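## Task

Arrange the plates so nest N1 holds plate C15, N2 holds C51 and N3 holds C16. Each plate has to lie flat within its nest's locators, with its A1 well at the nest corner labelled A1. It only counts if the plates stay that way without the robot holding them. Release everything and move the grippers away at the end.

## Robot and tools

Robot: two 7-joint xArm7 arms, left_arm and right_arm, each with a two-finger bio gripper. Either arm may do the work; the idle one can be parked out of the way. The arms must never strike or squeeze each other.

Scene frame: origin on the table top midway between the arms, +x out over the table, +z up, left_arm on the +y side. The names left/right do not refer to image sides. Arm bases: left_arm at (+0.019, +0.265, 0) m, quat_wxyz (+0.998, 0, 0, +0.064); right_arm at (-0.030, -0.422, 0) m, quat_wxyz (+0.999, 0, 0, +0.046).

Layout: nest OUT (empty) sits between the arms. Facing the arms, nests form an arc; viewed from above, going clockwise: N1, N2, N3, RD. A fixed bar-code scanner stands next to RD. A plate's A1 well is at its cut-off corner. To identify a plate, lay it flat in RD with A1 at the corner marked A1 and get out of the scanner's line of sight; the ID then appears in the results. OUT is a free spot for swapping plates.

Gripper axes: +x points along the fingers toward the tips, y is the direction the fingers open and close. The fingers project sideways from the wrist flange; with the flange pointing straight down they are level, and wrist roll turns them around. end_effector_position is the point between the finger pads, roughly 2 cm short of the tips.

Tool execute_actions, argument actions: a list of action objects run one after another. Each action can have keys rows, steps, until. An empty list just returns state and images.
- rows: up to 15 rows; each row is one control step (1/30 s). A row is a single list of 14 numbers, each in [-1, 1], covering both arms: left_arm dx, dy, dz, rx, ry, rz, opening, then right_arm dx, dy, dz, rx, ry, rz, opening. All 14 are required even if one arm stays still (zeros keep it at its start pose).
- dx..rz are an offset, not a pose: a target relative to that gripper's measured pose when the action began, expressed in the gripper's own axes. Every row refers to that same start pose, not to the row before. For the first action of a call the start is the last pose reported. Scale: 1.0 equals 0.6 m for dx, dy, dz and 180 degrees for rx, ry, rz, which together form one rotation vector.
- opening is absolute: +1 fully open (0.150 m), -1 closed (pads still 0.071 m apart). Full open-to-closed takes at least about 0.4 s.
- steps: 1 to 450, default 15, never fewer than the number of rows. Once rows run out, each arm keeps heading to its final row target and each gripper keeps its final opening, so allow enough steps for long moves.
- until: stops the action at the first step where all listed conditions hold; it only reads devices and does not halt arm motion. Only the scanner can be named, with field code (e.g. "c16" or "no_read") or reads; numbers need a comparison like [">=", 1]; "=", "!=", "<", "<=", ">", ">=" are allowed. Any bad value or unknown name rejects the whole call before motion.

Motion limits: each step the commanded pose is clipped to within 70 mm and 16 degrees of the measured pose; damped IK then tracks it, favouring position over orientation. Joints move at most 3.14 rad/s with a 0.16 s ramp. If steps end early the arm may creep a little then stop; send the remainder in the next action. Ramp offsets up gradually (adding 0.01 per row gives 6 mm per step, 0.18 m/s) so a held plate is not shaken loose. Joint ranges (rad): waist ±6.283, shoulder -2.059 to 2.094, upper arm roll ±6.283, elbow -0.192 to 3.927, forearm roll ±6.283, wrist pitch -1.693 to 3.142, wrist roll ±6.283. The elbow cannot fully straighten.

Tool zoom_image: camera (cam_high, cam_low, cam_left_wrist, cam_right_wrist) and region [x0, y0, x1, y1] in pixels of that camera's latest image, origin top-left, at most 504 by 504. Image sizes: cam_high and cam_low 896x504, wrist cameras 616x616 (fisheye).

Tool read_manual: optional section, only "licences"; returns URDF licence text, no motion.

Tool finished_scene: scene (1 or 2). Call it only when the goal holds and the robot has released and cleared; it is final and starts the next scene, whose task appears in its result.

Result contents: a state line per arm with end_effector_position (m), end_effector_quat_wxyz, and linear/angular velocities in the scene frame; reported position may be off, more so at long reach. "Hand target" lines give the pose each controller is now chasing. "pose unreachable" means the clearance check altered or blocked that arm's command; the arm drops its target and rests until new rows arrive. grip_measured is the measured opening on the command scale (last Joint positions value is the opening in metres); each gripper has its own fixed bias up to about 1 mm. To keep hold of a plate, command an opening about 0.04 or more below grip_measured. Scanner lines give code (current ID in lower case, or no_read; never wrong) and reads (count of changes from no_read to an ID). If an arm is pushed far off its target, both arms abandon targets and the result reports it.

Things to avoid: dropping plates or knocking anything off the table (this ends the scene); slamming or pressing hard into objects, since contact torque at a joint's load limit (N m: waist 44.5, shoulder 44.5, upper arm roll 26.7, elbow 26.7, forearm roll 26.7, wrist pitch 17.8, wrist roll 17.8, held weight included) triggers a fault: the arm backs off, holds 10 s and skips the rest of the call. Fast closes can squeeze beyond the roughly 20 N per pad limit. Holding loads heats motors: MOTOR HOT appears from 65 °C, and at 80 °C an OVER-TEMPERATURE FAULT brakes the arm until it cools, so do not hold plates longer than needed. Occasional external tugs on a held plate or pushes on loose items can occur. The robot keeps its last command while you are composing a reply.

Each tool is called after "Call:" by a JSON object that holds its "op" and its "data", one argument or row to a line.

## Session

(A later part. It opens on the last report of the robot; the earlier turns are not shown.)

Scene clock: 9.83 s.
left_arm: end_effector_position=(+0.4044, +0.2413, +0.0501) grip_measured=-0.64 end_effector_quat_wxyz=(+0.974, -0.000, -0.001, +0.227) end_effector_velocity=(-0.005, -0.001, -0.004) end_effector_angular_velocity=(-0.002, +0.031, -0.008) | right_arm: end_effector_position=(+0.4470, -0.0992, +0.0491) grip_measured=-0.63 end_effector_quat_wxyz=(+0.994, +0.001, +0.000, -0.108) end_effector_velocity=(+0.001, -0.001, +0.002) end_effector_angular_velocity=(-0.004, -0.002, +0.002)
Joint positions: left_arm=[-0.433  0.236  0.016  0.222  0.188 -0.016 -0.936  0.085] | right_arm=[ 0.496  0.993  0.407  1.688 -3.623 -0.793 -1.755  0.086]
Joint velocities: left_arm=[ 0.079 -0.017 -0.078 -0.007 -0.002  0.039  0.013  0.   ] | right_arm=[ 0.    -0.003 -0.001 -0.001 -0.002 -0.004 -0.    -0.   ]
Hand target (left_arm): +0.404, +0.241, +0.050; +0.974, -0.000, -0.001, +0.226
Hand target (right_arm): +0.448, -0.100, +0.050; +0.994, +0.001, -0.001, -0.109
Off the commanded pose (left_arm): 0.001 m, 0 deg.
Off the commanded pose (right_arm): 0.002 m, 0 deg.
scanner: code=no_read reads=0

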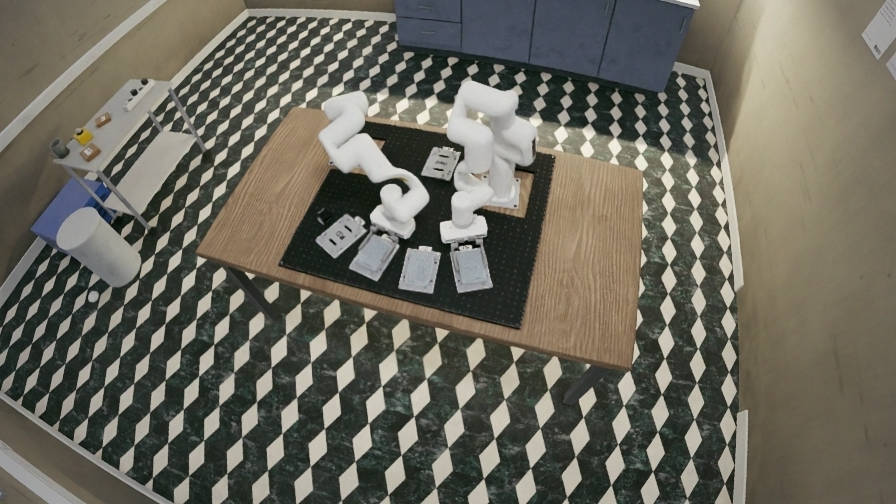

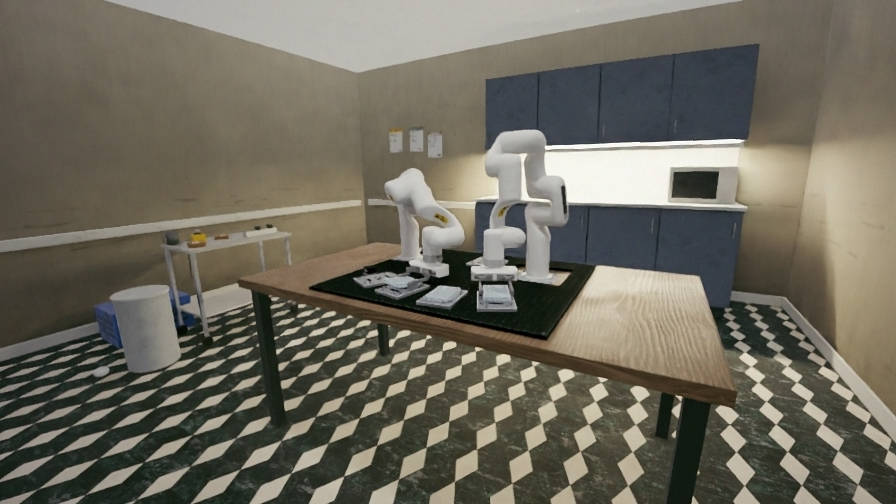

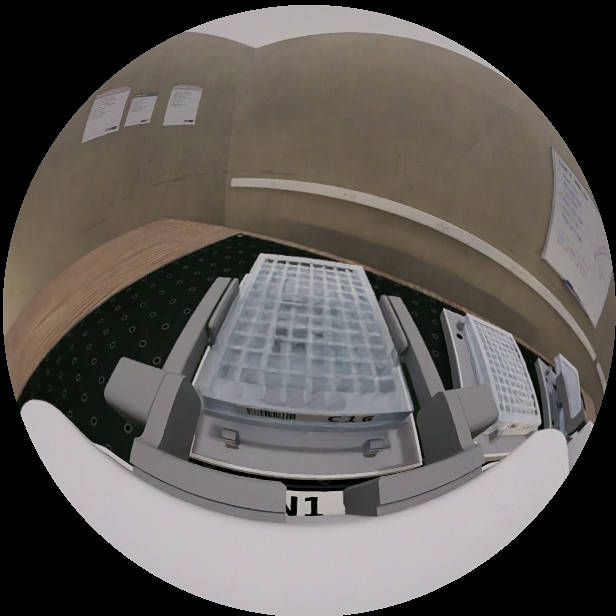

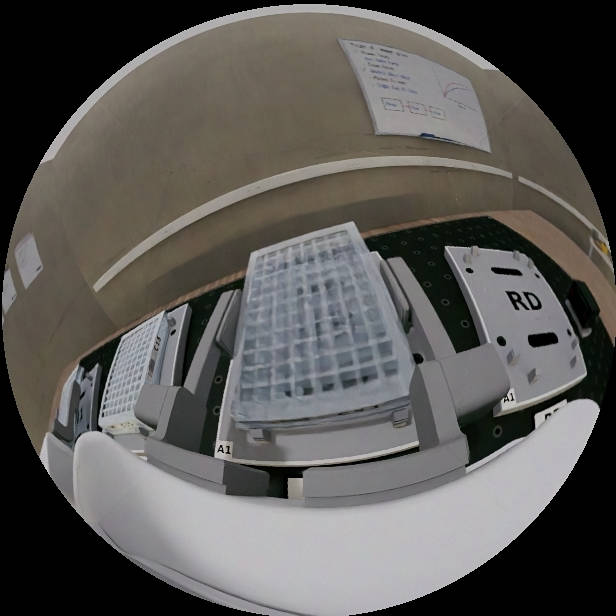

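Call:
{"op": "execute_actions", "data": {
  "actions": [
    {"rows": [
[0,0,0.01,0,0,0,-0.76, 0,0,-0.008,0,0,0,-0.76],
[0,0,0.02,0,0,0,-0.76, 0,0,-0.016,0,0,0,-0.76],
[0,0,0.03,0,0,0,-0.76, 0,0,-0.024,0,0,0,-0.76],
[0,0,0.04,0,0,0,-0.76, 0,0,-0.024,0,0,0,-0.76],
[0,0,0.05,0,0,0,-0.76, 0,0,-0.024,0,0,0,-0.76],
[0,0,0.06,0,0,0,-0.76, 0,0,-0.024,0,0,0,-0.76],
[0,0,0.07,0,0,0,-0.76, 0,0,-0.024,0,0,0,-0.55],
[0,0,0.08,0,0,0,-0.76, 0,0,-0.024,0,0,0,-0.4],
[0,0,0.09,0,0,0,-0.76, 0,0,-0.024,0,0,0,-0.25]
], "steps": 18}
  ]
}}

Call:
{"op": "zoom_image", "data": {
  "camera": "cam_right_wrist",
  "region": [170, 220, 470, 470]
}}

Call:
{"op": "zoom_image", "data": {
  "camera": "cam_high",
  "region": [335, 205, 425, 295]
}}

Scene clock: 10.77 s.
left_arm: end_effector_position=(+0.4039, +0.2413, +0.1034) grip_measured=-0.64 end_effector_quat_wxyz=(+0.974, +0.001, -0.003, +0.227) end_effector_velocity=(+0.000, +0.004, +0.001) end_effector_angular_velocity=(-0.042, +0.053, -0.000) | right_arm: end_effector_position=(+0.4471, -0.0986, +0.0350) grip_measured=-0.25 end_effector_quat_wxyz=(+0.994, +0.002, +0.000, -0.108) end_effector_velocity=(+0.001, -0.004, -0.000) end_effector_angular_velocity=(-0.007, +0.002, -0.006)
Joint positions: left_arm=[-0.419 -0.064 -0.052  0.177  0.009  0.238 -0.81   0.085] | right_arm=[ 0.504  1.024  0.399  1.701 -3.632 -0.773 -1.749  0.101]
Joint velocities: left_arm=[-0.067 -0.065  0.046  0.007 -0.249  0.107  0.221  0.   ] | right_arm=[-0.003 -0.    -0.003 -0.002  0.001 -0.004  0.002 -0.   ]
Hand target (left_arm): +0.404, +0.241, +0.104; +0.974, +0.000, -0.001, +0.227
Hand target (right_arm): +0.447, -0.099, +0.035; +0.994, +0.001, +0.000, -0.108
Off the commanded pose (left_arm): 0.001 m, 0 deg.
Off the commanded pose (right_arm): 0.001 m, 0 deg.
scanner: code=no_read reads=0

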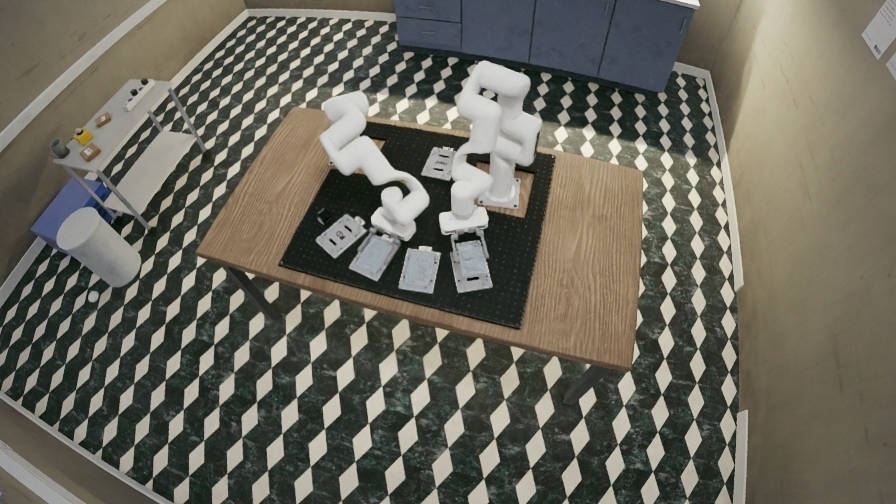

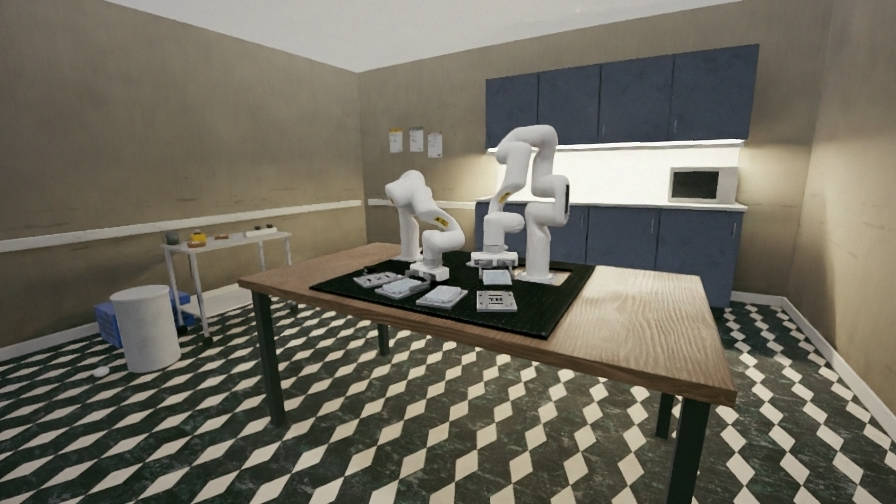

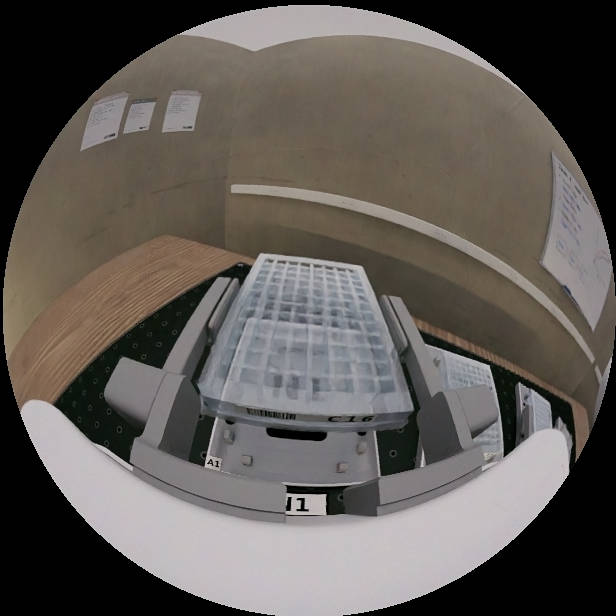

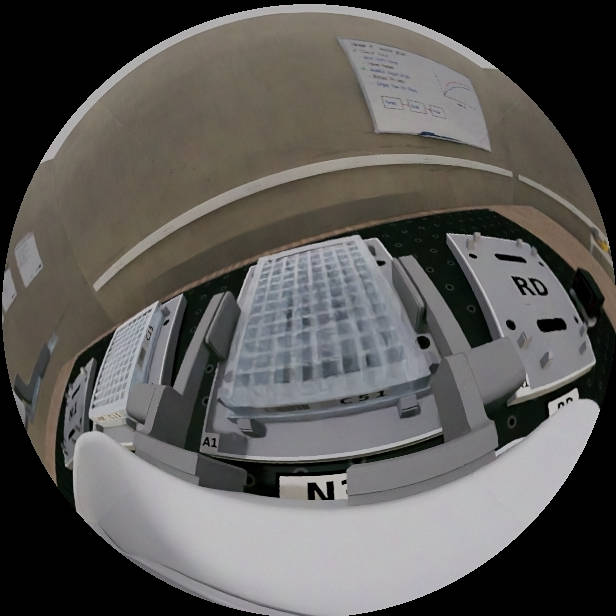

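Region (170, 220, 470, 470) of cam_right_wrist's 616x616 image, scaled by 1.680, with more detail than that image has.

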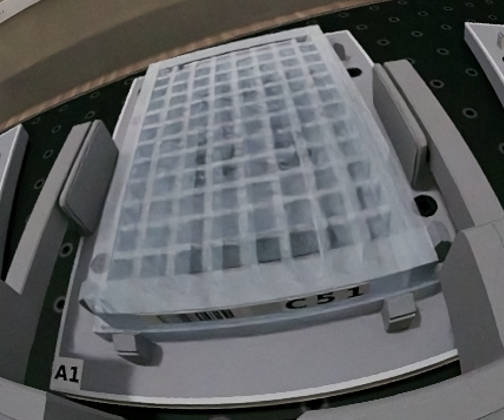

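Region (335, 205, 425, 295) of cam_high's 896x504 image, scaled by 5.600, with more detail than that image has.

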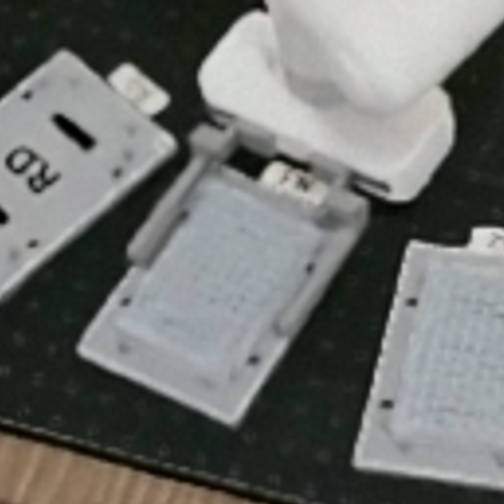

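Call:
{"op": "execute_actions", "data": {
  "actions": [
    {"rows": [
[0,0,0,0,0,0,-0.76, 0,-0.002,-0.003,0,0,0.003,-0.25],
[0,0,0,0,0,0,-0.76, 0,-0.003,-0.006,0,0,0.006,-0.25],
[0,0,0,0,0,0,-0.76, 0,-0.003,-0.007,0,0,0.006,-0.25],
[0,0,0,0,0,0,-0.76, 0,-0.003,-0.007,0,0,0.006,-0.25],
[0,0,0,0,0,0,-0.76, 0,-0.003,-0.007,0,0,0.006,-0.4],
[0,0,0,0,0,0,-0.76, 0,-0.003,-0.007,0,0,0.006,-0.5],
[0,0,0,0,0,0,-0.76, 0,-0.003,-0.007,0,0,0.006,-0.55],
[0,0,0,0,0,0,-0.76, 0,-0.003,-0.007,0,0,0.006,-0.6],
[0,0,0,0,0,0,-0.76, 0,-0.003,-0.007,0,0,0.006,-0.65],
[0,0,0,0,0,0,-0.76, 0,-0.003,-0.007,0,0,0.006,-0.7],
[0,0,0,0,0,0,-0.76, 0,-0.003,-0.007,0,0,0.006,-0.78]
], "steps": 20}
  ]
}}

Call:
{"op": "zoom_image", "data": {
  "camera": "cam_right_wrist",
  "region": [170, 220, 470, 470]
}}

Scene clock: 11.77 s.
left_arm: end_effector_position=(+0.4039, +0.2413, +0.1034) grip_measured=-0.64 end_effector_quat_wxyz=(+0.974, +0.001, -0.003, +0.227) end_effector_velocity=(+0.000, -0.000, +0.001) end_effector_angular_velocity=(-0.001, -0.003, -0.001) | right_arm: end_effector_position=(+0.4484, -0.1013, +0.0331) grip_measured=-0.64 end_effector_quat_wxyz=(+0.995, +0.002, -0.002, -0.100) end_effector_velocity=(-0.001, +0.001, -0.000) end_effector_angular_velocity=(+0.005, +0.001, +0.002)
Joint positions: left_arm=[-0.419 -0.064 -0.052  0.177  0.008  0.238 -0.81   0.085] | right_arm=[ 0.496  1.018  0.397  1.681 -3.642 -0.759 -1.761  0.085]
Joint velocities: left_arm=[-0.001 -0.002  0.     0.     0.001 -0.    -0.001  0.   ] | right_arm=[ 0.    -0.001  0.001 -0.002  0.002  0.005 -0.002  0.   ]
Hand target (left_arm): +0.404, +0.241, +0.103; +0.974, +0.001, -0.003, +0.227
Hand target (right_arm): +0.447, -0.100, +0.031; +0.995, +0.002, -0.000, -0.098
Off the commanded pose (left_arm): 0.000 m, 0 deg.
Off the commanded pose (right_arm): 0.003 m, 0 deg.
scanner: code=no_read reads=0

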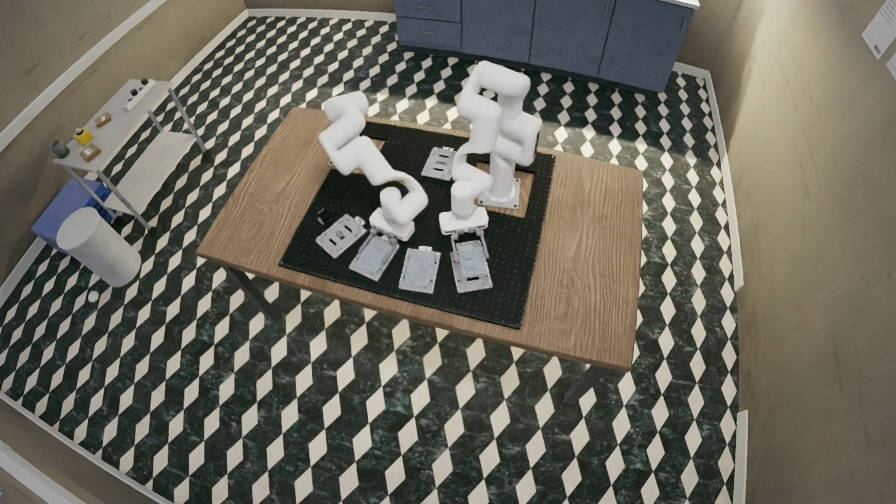

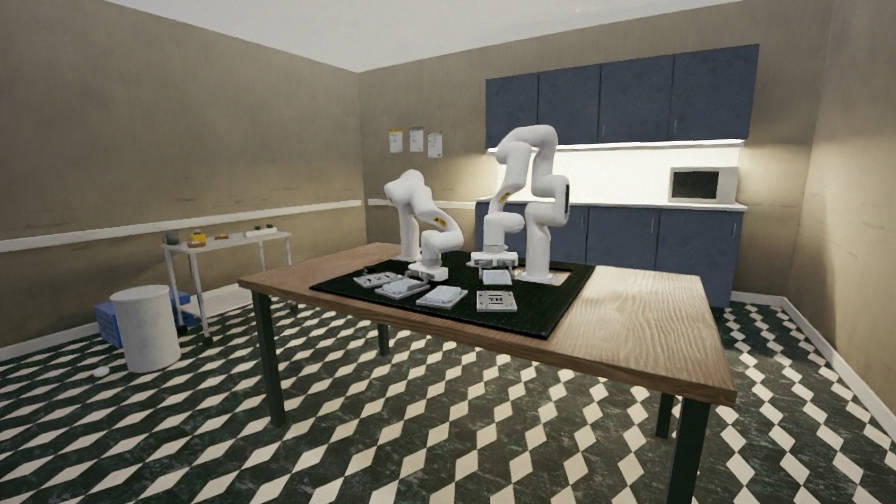

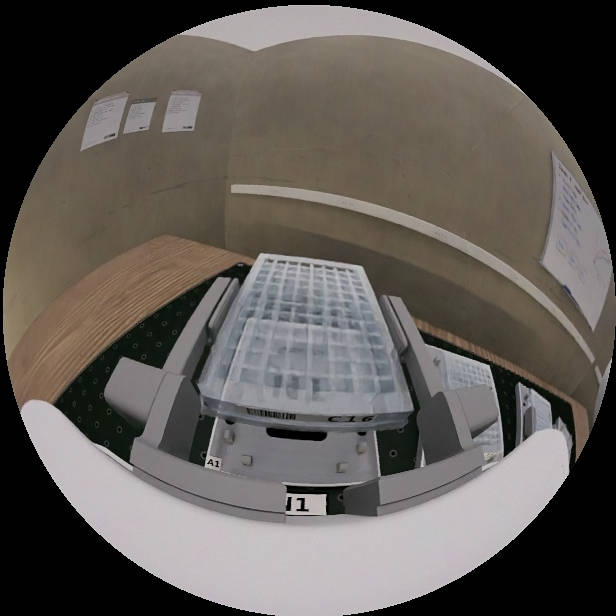

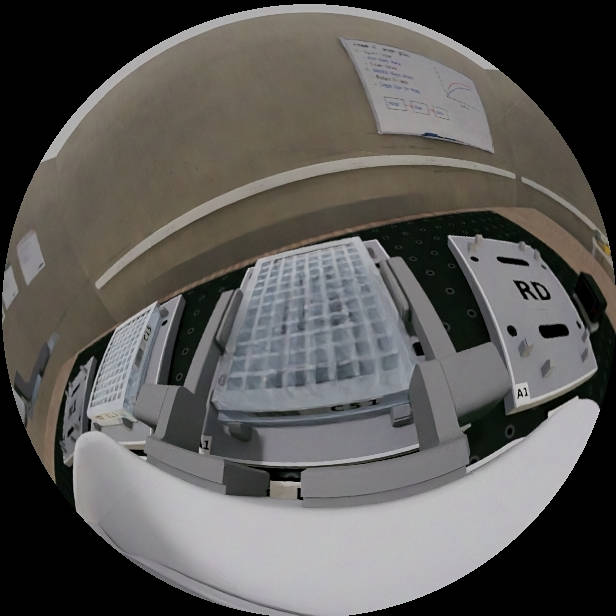

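Region (170, 220, 470, 470) of cam_right_wrist's 616x616 image, scaled by 1.680, with more detail than that image has.

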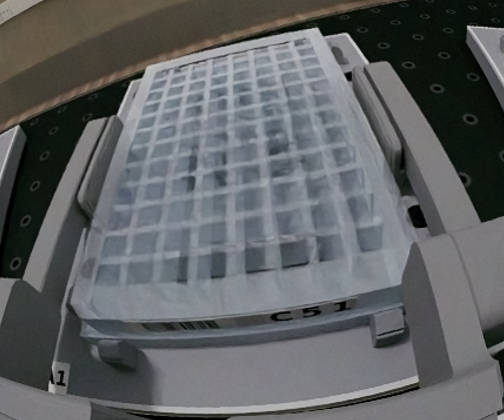

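Call:
{"op": "execute_actions", "data": {
  "actions": [
    {"rows": [
[0,0,0,0,0,0,-0.76, 0,0,0.004,0,0,0,-0.78],
[0,0,0,0,0,0,-0.76, 0,0,0.008,0,0,0,-0.78],
[0,0,0,0,0,0,-0.76, 0,0,0.014,0,0,0,-0.78],
[0,0,0,0,0,0,-0.76, 0,0,0.02,0,0,0,-0.78],
[0,0,0,0,0,0,-0.76, 0,0,0.028,0,0,0,-0.78]
], "steps": 12}
  ]
}}

Call:
{"op": "zoom_image", "data": {
  "camera": "cam_right_wrist",
  "region": [170, 220, 470, 470]
}}

Scene clock: 13.37 s.
left_arm: end_effector_position=(+0.4039, +0.2413, +0.1034) grip_measured=-0.64 end_effector_quat_wxyz=(+0.974, +0.001, -0.003, +0.227) end_effector_velocity=(-0.000, +0.000, +0.000) end_effector_angular_velocity=(-0.000, +0.000, +0.001) | right_arm: end_effector_position=(+0.4456, -0.0999, +0.0469) grip_measured=-0.65 end_effector_quat_wxyz=(+0.995, +0.002, +0.001, -0.098) end_effector_velocity=(+0.002, -0.002, +0.008) end_effector_angular_velocity=(-0.007, -0.005, -0.008)
Joint positions: left_arm=[-0.419 -0.064 -0.052  0.177  0.008  0.238 -0.81   0.085] | right_arm=[ 0.489  0.985  0.41   1.664 -3.628 -0.779 -1.769  0.085]
Joint velocities: left_arm=[ 0.001 -0.001 -0.    -0.    -0.001  0.001  0.    -0.   ] | right_arm=[-0.    -0.013 -0.     0.001  0.001 -0.016  0.007 -0.   ]
Hand target (left_arm): +0.404, +0.241, +0.103; +0.974, +0.001, -0.003, +0.227
Hand target (right_arm): +0.448, -0.101, +0.050; +0.995, +0.002, -0.002, -0.100
Off the commanded pose (left_arm): 0.000 m, 0 deg.
Off the commanded pose (right_arm): 0.004 m, 0 deg.
scanner: code=no_read reads=0

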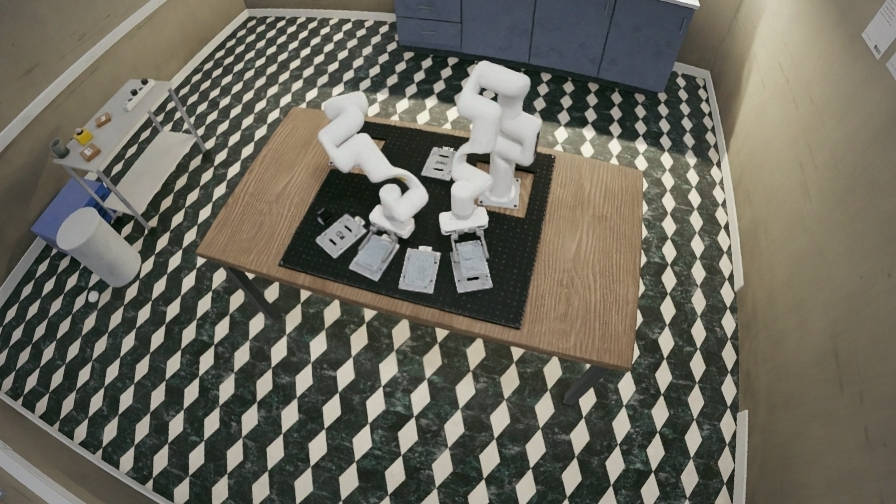

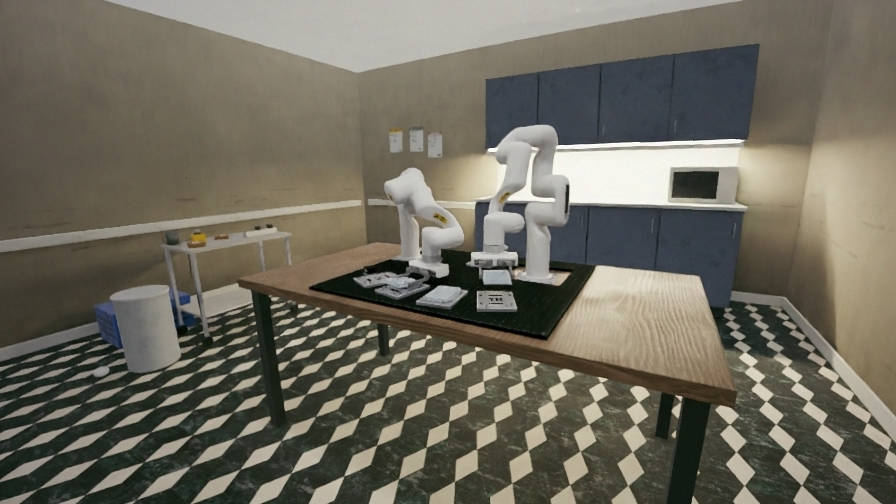

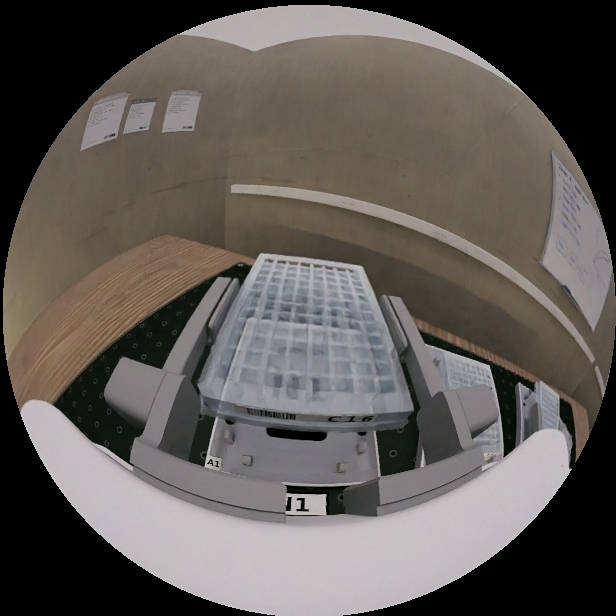

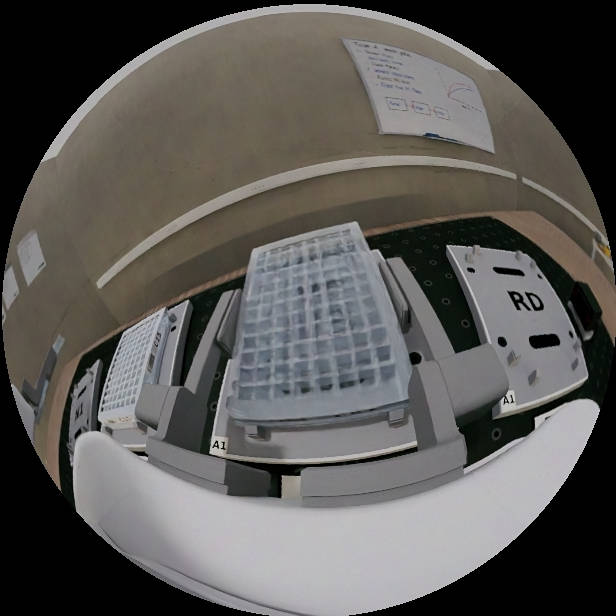

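Region (170, 220, 470, 470) of cam_right_wrist's 616x616 image, scaled by 1.680, with more detail than that image has.

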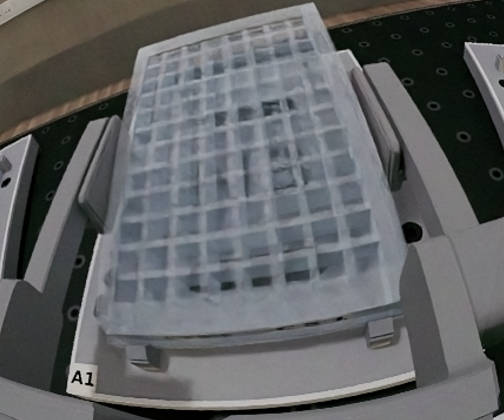

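Call:
{"op": "execute_actions", "data": {
  "actions": [
    {"rows": [
[0,0,0,0,0,0,-0.76, 0.002,0,-0.006,0,0,0,-0.78],
[0,0,0,0,0,0,-0.76, 0.004,0,-0.013,0,0,0,-0.78],
[0,0,0,0,0,0,-0.76, 0.005,-0.002,-0.02,0,0,0,-0.78],
[0,0,0,0,0,0,-0.76, 0.005,-0.002,-0.022,0,0,0,-0.78],
[0,0,0,0,0,0,-0.76, 0.005,-0.002,-0.022,0,0,0,-0.78],
[0,0,0,0,0,0,-0.76, 0.005,-0.002,-0.022,0,0,0,-0.78],
[0,0,0,0,0,0,-0.76, 0.005,-0.002,-0.022,0,0,0,-0.55],
[0,0,0,0,0,0,-0.76, 0.005,-0.002,-0.022,0,0,0,-0.45],
[0,0,0,0,0,0,-0.76, 0.005,-0.002,-0.022,0,0,0,-0.45],
[0,0,0,0,0,0,-0.76, 0.005,-0.002,-0.022,0,0,0,-0.45],
[0,0,0,0,0,0,-0.76, 0.005,-0.002,-0.022,0,0,0,-0.55],
[0,0,0,0,0,0,-0.76, 0.005,-0.002,-0.022,0,0,0,-0.62],
[0,0,0,0,0,0,-0.76, 0.005,-0.002,-0.022,0,0,0,-0.7],
[0,0,0,0,0,0,-0.76, 0.005,-0.002,-0.022,0,0,0,-0.78]
], "steps": 22},
    {"rows": [
[0,0,0,0,0,0,-0.76, 0.002,0,0.004,0,0,0,-0.78],
[0,0,0,0,0,0,-0.76, 0.004,0,0.008,0,0,0,-0.78],
[0,0,0,0,0,0,-0.76, 0.006,0,0.014,0,0,0,-0.78],
[0,0,0,0,0,0,-0.76, 0.006,0,0.02,0,0,0,-0.78],
[0,0,0,0,0,0,-0.76, 0.005,0,0.028,0,0,0,-0.78]
], "steps": 14}
  ]
}}

Call:
{"op": "zoom_image", "data": {
  "camera": "cam_right_wrist",
  "region": [170, 220, 470, 470]
}}

Scene clock: 14.97 s.
left_arm: end_effector_position=(+0.4039, +0.2413, +0.1034) grip_measured=-0.64 end_effector_quat_wxyz=(+0.974, +0.001, -0.003, +0.227) end_effector_velocity=(-0.000, +0.000, -0.001) end_effector_angular_velocity=(+0.000, +0.002, +0.001) | right_arm: end_effector_position=(+0.4515, -0.1024, +0.0508) grip_measured=-0.65 end_effector_quat_wxyz=(+0.995, +0.002, +0.001, -0.098) end_effector_velocity=(-0.006, +0.002, -0.004) end_effector_angular_velocity=(-0.006, +0.012, +0.007)
Joint positions: left_arm=[-0.419 -0.064 -0.052  0.177  0.008  0.238 -0.81   0.085] | right_arm=[ 0.475  0.985  0.415  1.675 -3.628 -0.791 -1.784  0.085]
Joint velocities: left_arm=[ 0.     0.001  0.     0.    -0.     0.001 -0.     0.   ] | right_arm=[ 0.004  0.005  0.004 -0.006  0.002 -0.003  0.     0.   ]
Hand target (left_arm): +0.404, +0.241, +0.103; +0.974, +0.001, -0.003, +0.227
Hand target (right_arm): +0.451, -0.102, +0.051; +0.995, +0.002, +0.001, -0.098
Off the commanded pose (left_arm): 0.000 m, 0 deg.
Off the commanded pose (right_arm): 0.001 m, 0 deg.
scanner: code=no_read reads=0

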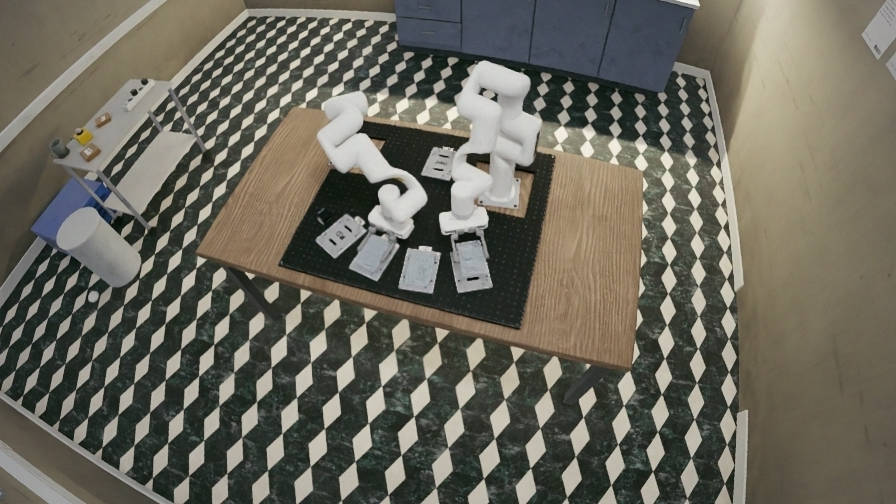

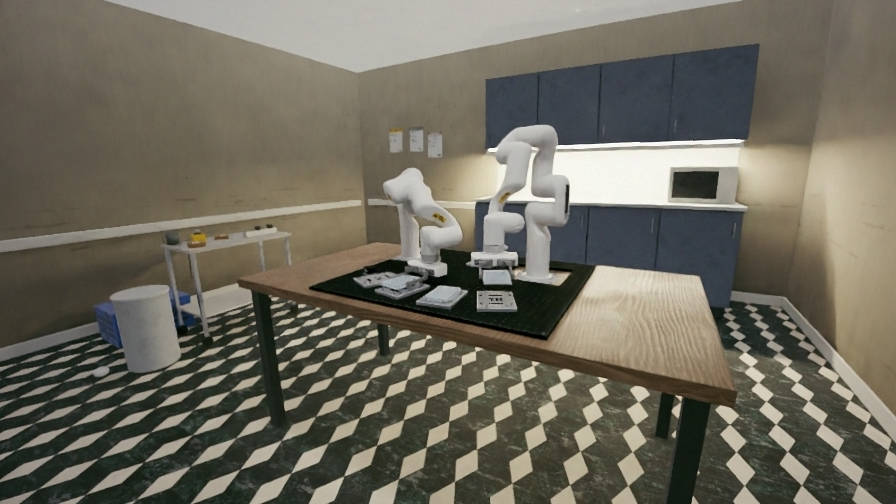

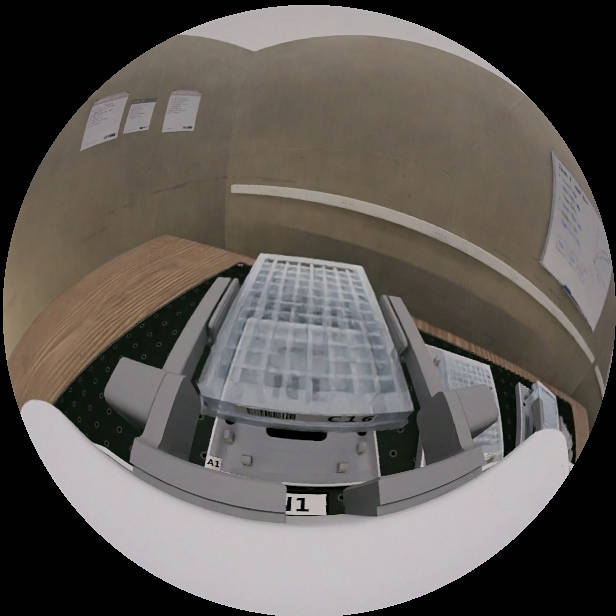

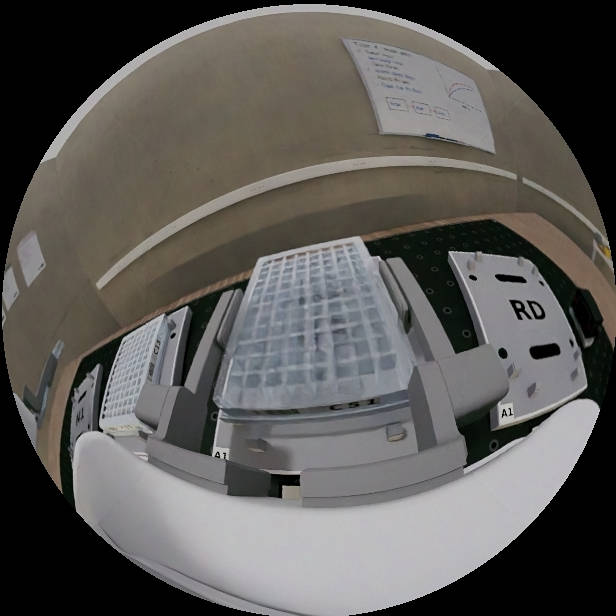

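Region (170, 220, 470, 470) of cam_right_wrist's 616x616 image, scaled by 1.680, with more detail than that image has.

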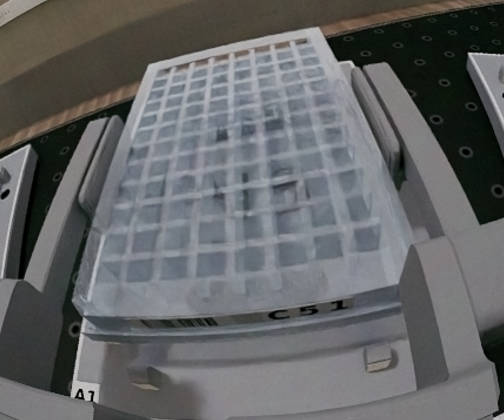

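Call:
{"op": "execute_actions", "data": {
  "actions": [
    {"rows": [
[0,0,0,0,0,0,-0.76, 0,0,0.02,0,0,0,-0.78],
[0,0,0,0,0,0,-0.76, -0.005,-0.01,0.05,0,0,0,-0.78],
[0,0,0,0,0,0,-0.76, -0.01,-0.03,0.09,0,0,0,-0.78],
[0,0,0,0,0,0,-0.76, -0.02,-0.07,0.13,0,0,0,-0.78],
[0,0,0,0,0,0,-0.76, -0.03,-0.12,0.17,0,0,0,-0.78],
[0,0,0,0,0,0,-0.76, -0.04,-0.17,0.21,0,0,0,-0.78],
[0,0,0,0,0,0,-0.76, -0.05,-0.23,0.25,0,0,0,-0.78],
[0,0,0,0,0,0,-0.76, -0.065,-0.29,0.29,0,0,0,-0.78],
[0,0,0,0,0,0,-0.76, -0.08,-0.35,0.32,0,0,0,-0.78],
[0,0,0,0,0,0,-0.76, -0.09,-0.41,0.35,0,0,0,-0.78],
[0,0,0,0,0,0,-0.76, -0.1,-0.47,0.37,0,0,0,-0.78],
[0,0,0,0,0,0,-0.76, -0.11,-0.52,0.39,0,0,0,-0.78],
[0,0,0,0,0,0,-0.76, -0.12,-0.57,0.4,0,0,0,-0.78],
[0,0,0,0,0,0,-0.76, -0.128,-0.605,0.41,0,0,0,-0.78],
[0,0,0,0,0,0,-0.76, -0.131,-0.621,0.4167,0,0,0,-0.78]
], "steps": 27},
    {"rows": [
[-0.005,-0.015,0,0,0,-0.006,-0.76, 0,0,0,0,0,0,-0.78],
[-0.012,-0.04,0,0,0,-0.015,-0.76, 0,0,0,0,0,0,-0.78],
[-0.024,-0.075,0,0,0,-0.03,-0.76, 0,0,0,0,0,0,-0.78],
[-0.04,-0.12,0,0,0,-0.046,-0.76, 0,0,0,0,0,0,-0.78],
[-0.056,-0.165,0,0,0,-0.063,-0.76, 0,0,0,0,0,0,-0.78],
[-0.07,-0.21,0,0,0,-0.08,-0.76, 0,0,0,0,0,0,-0.78],
[-0.086,-0.255,0,0,0,-0.098,-0.76, 0,0,0,0,0,0,-0.78],
[-0.1,-0.3,0,0,0,-0.115,-0.76, 0,0,0,0,0,0,-0.78],
[-0.115,-0.345,0,0,0,-0.132,-0.76, 0,0,0,0,0,0,-0.78],
[-0.13,-0.39,0,0,0,-0.15,-0.76, 0,0,0,0,0,0,-0.78],
[-0.145,-0.435,0,0,0,-0.167,-0.76, 0,0,0,0,0,0,-0.78],
[-0.158,-0.475,0,0,0,-0.182,-0.76, 0,0,0,0,0,0,-0.78],
[-0.17,-0.51,0,0,0,-0.195,-0.76, 0,0,0,0,0,0,-0.78],
[-0.178,-0.533,0,0,0,-0.204,-0.76, 0,0,0,0,0,0,-0.78],
[-0.182,-0.544,0,0,0,-0.2083,-0.76, 0,0,0,0,0,0,-0.78]
], "steps": 32}
  ]
}}

Call:
{"op": "zoom_image", "data": {
  "camera": "cam_high",
  "region": [325, 190, 435, 300]
}}

Scene clock: 17.60 s.
left_arm: end_effector_position=(+0.4512, -0.0983, +0.1029) grip_measured=-0.64 end_effector_quat_wxyz=(+0.995, +0.004, -0.003, -0.098) end_effector_velocity=(-0.001, -0.009, +0.005) end_effector_angular_velocity=(-0.008, -0.008, -0.009) | right_arm: end_effector_position=(+0.3466, -0.3605, +0.2323) grip_measured=-0.65 end_effector_quat_wxyz=(+0.991, -0.031, -0.019, -0.127) end_effector_velocity=(-0.000, +0.001, +0.000) end_effector_angular_velocity=(+0.001, -0.001, +0.001)
Joint positions: left_arm=[-0.723  0.356 -0.249  0.791  0.217  0.454 -0.829  0.085] | right_arm=[-0.082 -0.069  0.433  0.71  -3.203 -0.774 -2.399  0.085]
Joint velocities: left_arm=[-0.011  0.002 -0.002  0.013  0.004  0.001 -0.006 -0.   ] | right_arm=[ 0.001 -0.     0.     0.     0.001  0.    -0.001  0.   ]
Hand target (left_arm): +0.451, -0.099, +0.103; +0.995, +0.003, -0.003, -0.098
Hand target (right_arm): +0.347, -0.360, +0.232; +0.991, -0.031, -0.019, -0.127
Off the commanded pose (left_arm): 0.002 m, 0 deg.
Off the commanded pose (right_arm): 0.000 m, 0 deg.
scanner: code=no_read reads=0

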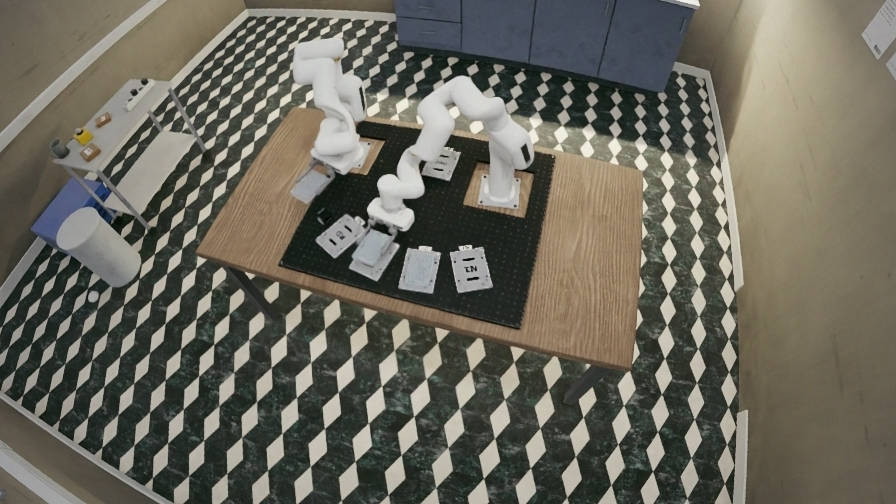

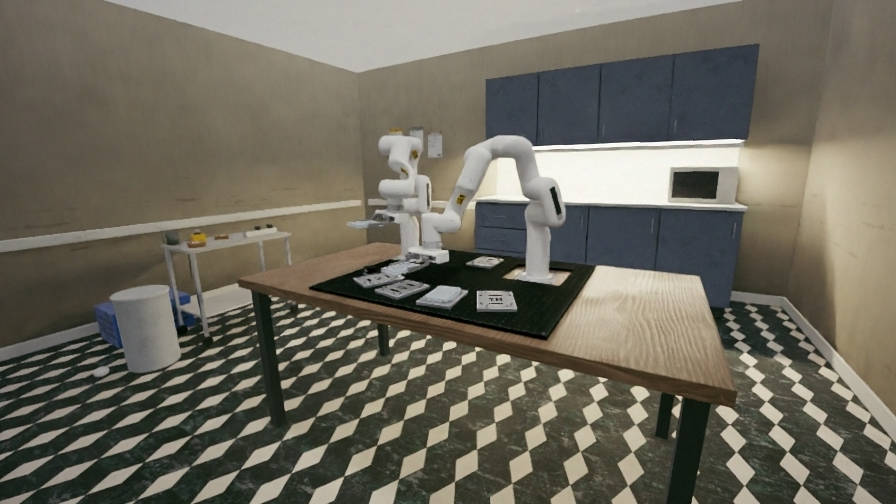

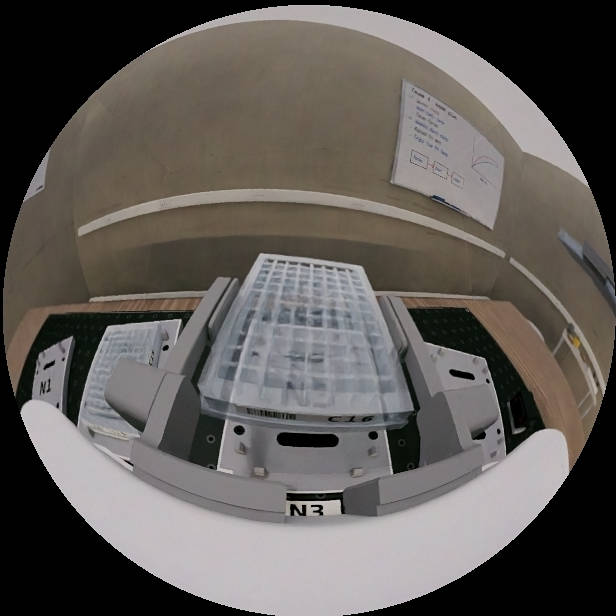

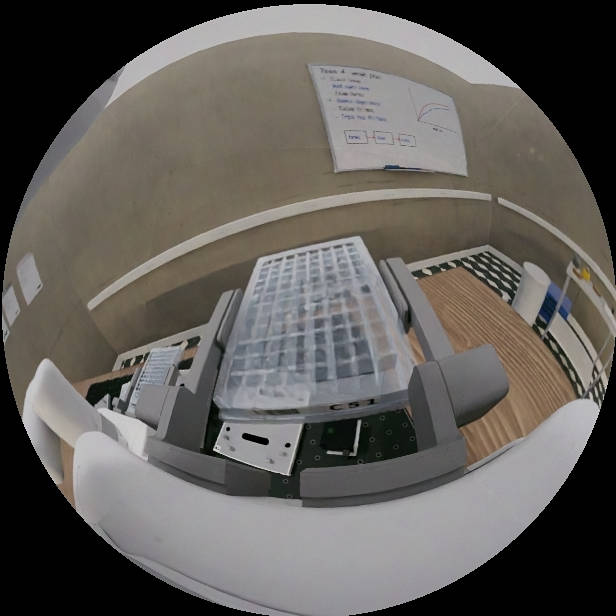

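Region (325, 190, 435, 300) of cam_high's 896x504 image, scaled by 4.582, with more detail than that image has.

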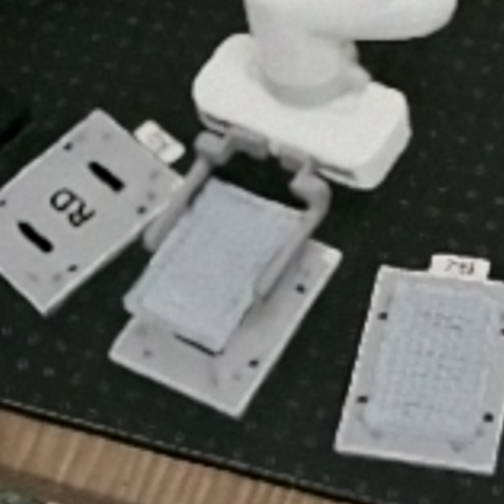

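Call:
{"op": "execute_actions", "data": {
  "actions": [
    {"rows": [
[-0.003,-0.003,-0.015,0,0,0.007,-0.76, 0,0,0,0,0,0,-0.78],
[-0.006,-0.006,-0.035,0,0,0.015,-0.76, 0,0,0,0,0,0,-0.78],
[-0.0085,-0.008,-0.055,0,0,0.022,-0.76, 0,0,0,0,0,0,-0.78],
[-0.0085,-0.008,-0.075,0,0,0.022,-0.76, 0,0,0,0,0,0,-0.78],
[-0.0085,-0.008,-0.088,0,0,0.022,-0.76, 0,0,0,0,0,0,-0.78]
], "steps": 16}
  ]
}}

Call:
{"op": "zoom_image", "data": {
  "camera": "cam_left_wrist",
  "region": [160, 230, 460, 480]
}}

Call:
{"op": "zoom_image", "data": {
  "camera": "cam_high",
  "region": [325, 190, 435, 300]
}}

Scene clock: 18.67 s.
left_arm: end_effector_position=(+0.4463, -0.1022, +0.0513) grip_measured=-0.64 end_effector_quat_wxyz=(+0.998, +0.003, -0.004, -0.063) end_effector_velocity=(-0.003, +0.004, -0.005) end_effector_angular_velocity=(+0.011, +0.007, +0.003) | right_arm: end_effector_position=(+0.3466, -0.3605, +0.2323) grip_measured=-0.65 end_effector_quat_wxyz=(+0.991, -0.031, -0.019, -0.127) end_effector_velocity=(+0.000, +0.000, -0.000) end_effector_angular_velocity=(+0.000, -0.001, +0.000)
Joint positions: left_arm=[-0.811  0.522 -0.177  0.842  0.295  0.339 -0.989  0.085] | right_arm=[-0.082 -0.069  0.433  0.71  -3.203 -0.774 -2.399  0.085]
Joint velocities: left_arm=[-0.004  0.005  0.005 -0.007  0.002  0.    -0.005 -0.   ] | right_arm=[ 0.     0.     0.     0.    -0.     0.001  0.     0.   ]
Hand target (left_arm): +0.446, -0.102, +0.050; +0.998, +0.003, -0.003, -0.063
Hand target (right_arm): +0.347, -0.360, +0.232; +0.991, -0.031, -0.019, -0.127
Off the commanded pose (left_arm): 0.002 m, 0 deg.
Off the commanded pose (right_arm): 0.000 m, 0 deg.
scanner: code=no_read reads=0

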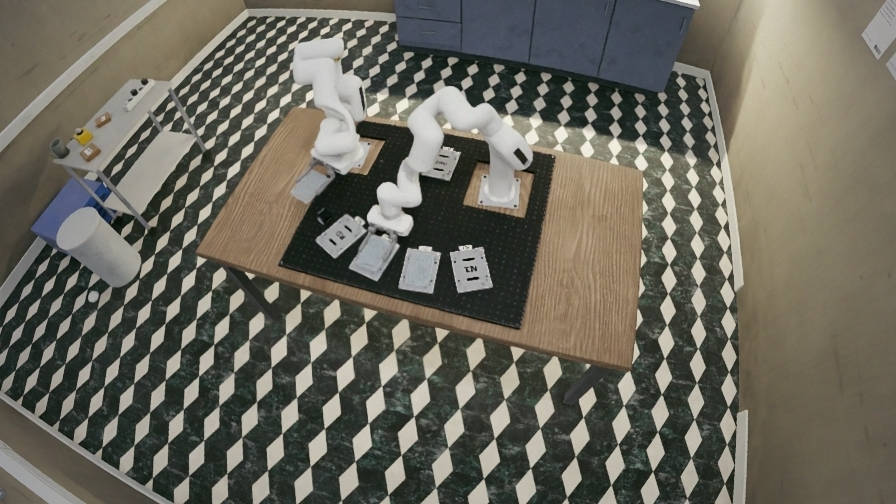

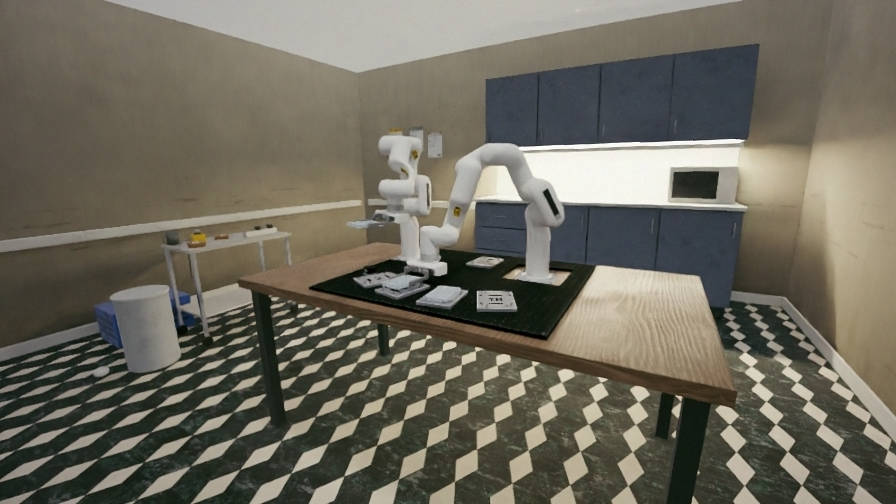

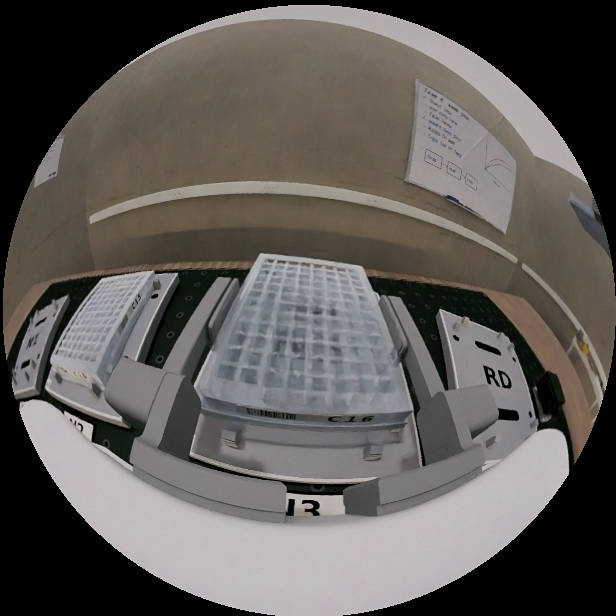

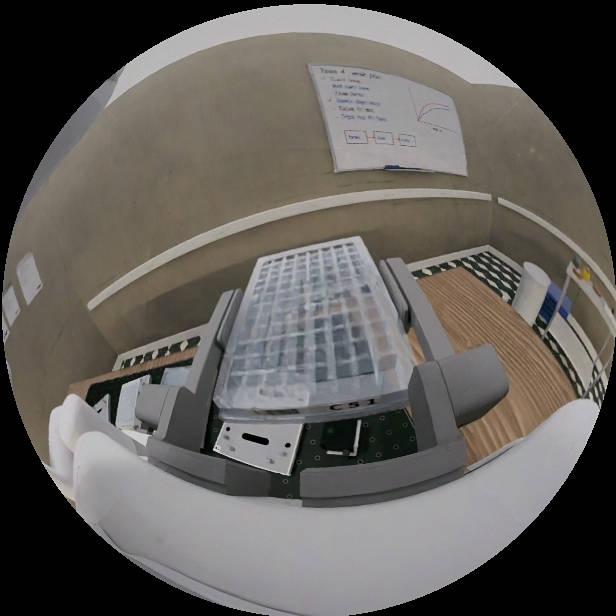

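Region (160, 230, 460, 480) of cam_left_wrist's 616x616 image, scaled by 1.680, with more detail than that image has.

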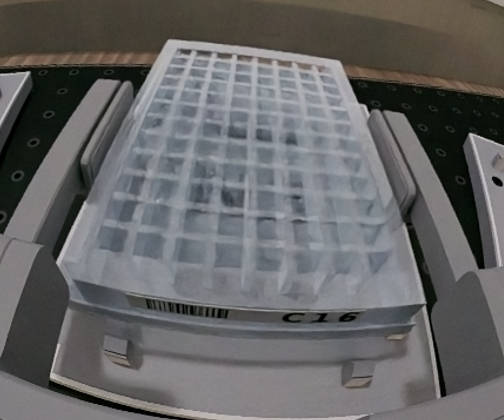

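Region (325, 190, 435, 300) of cam_high's 896x504 image, scaled by 4.582, with more detail than that image has.

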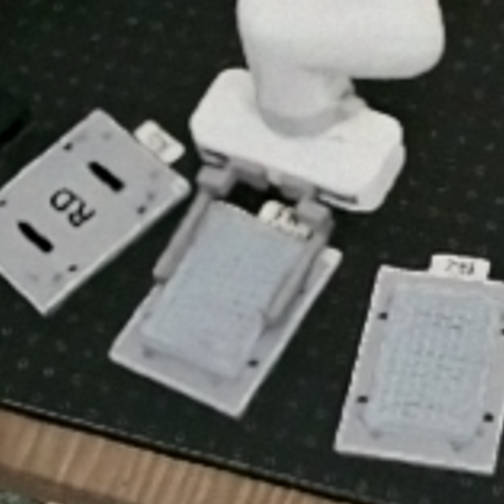

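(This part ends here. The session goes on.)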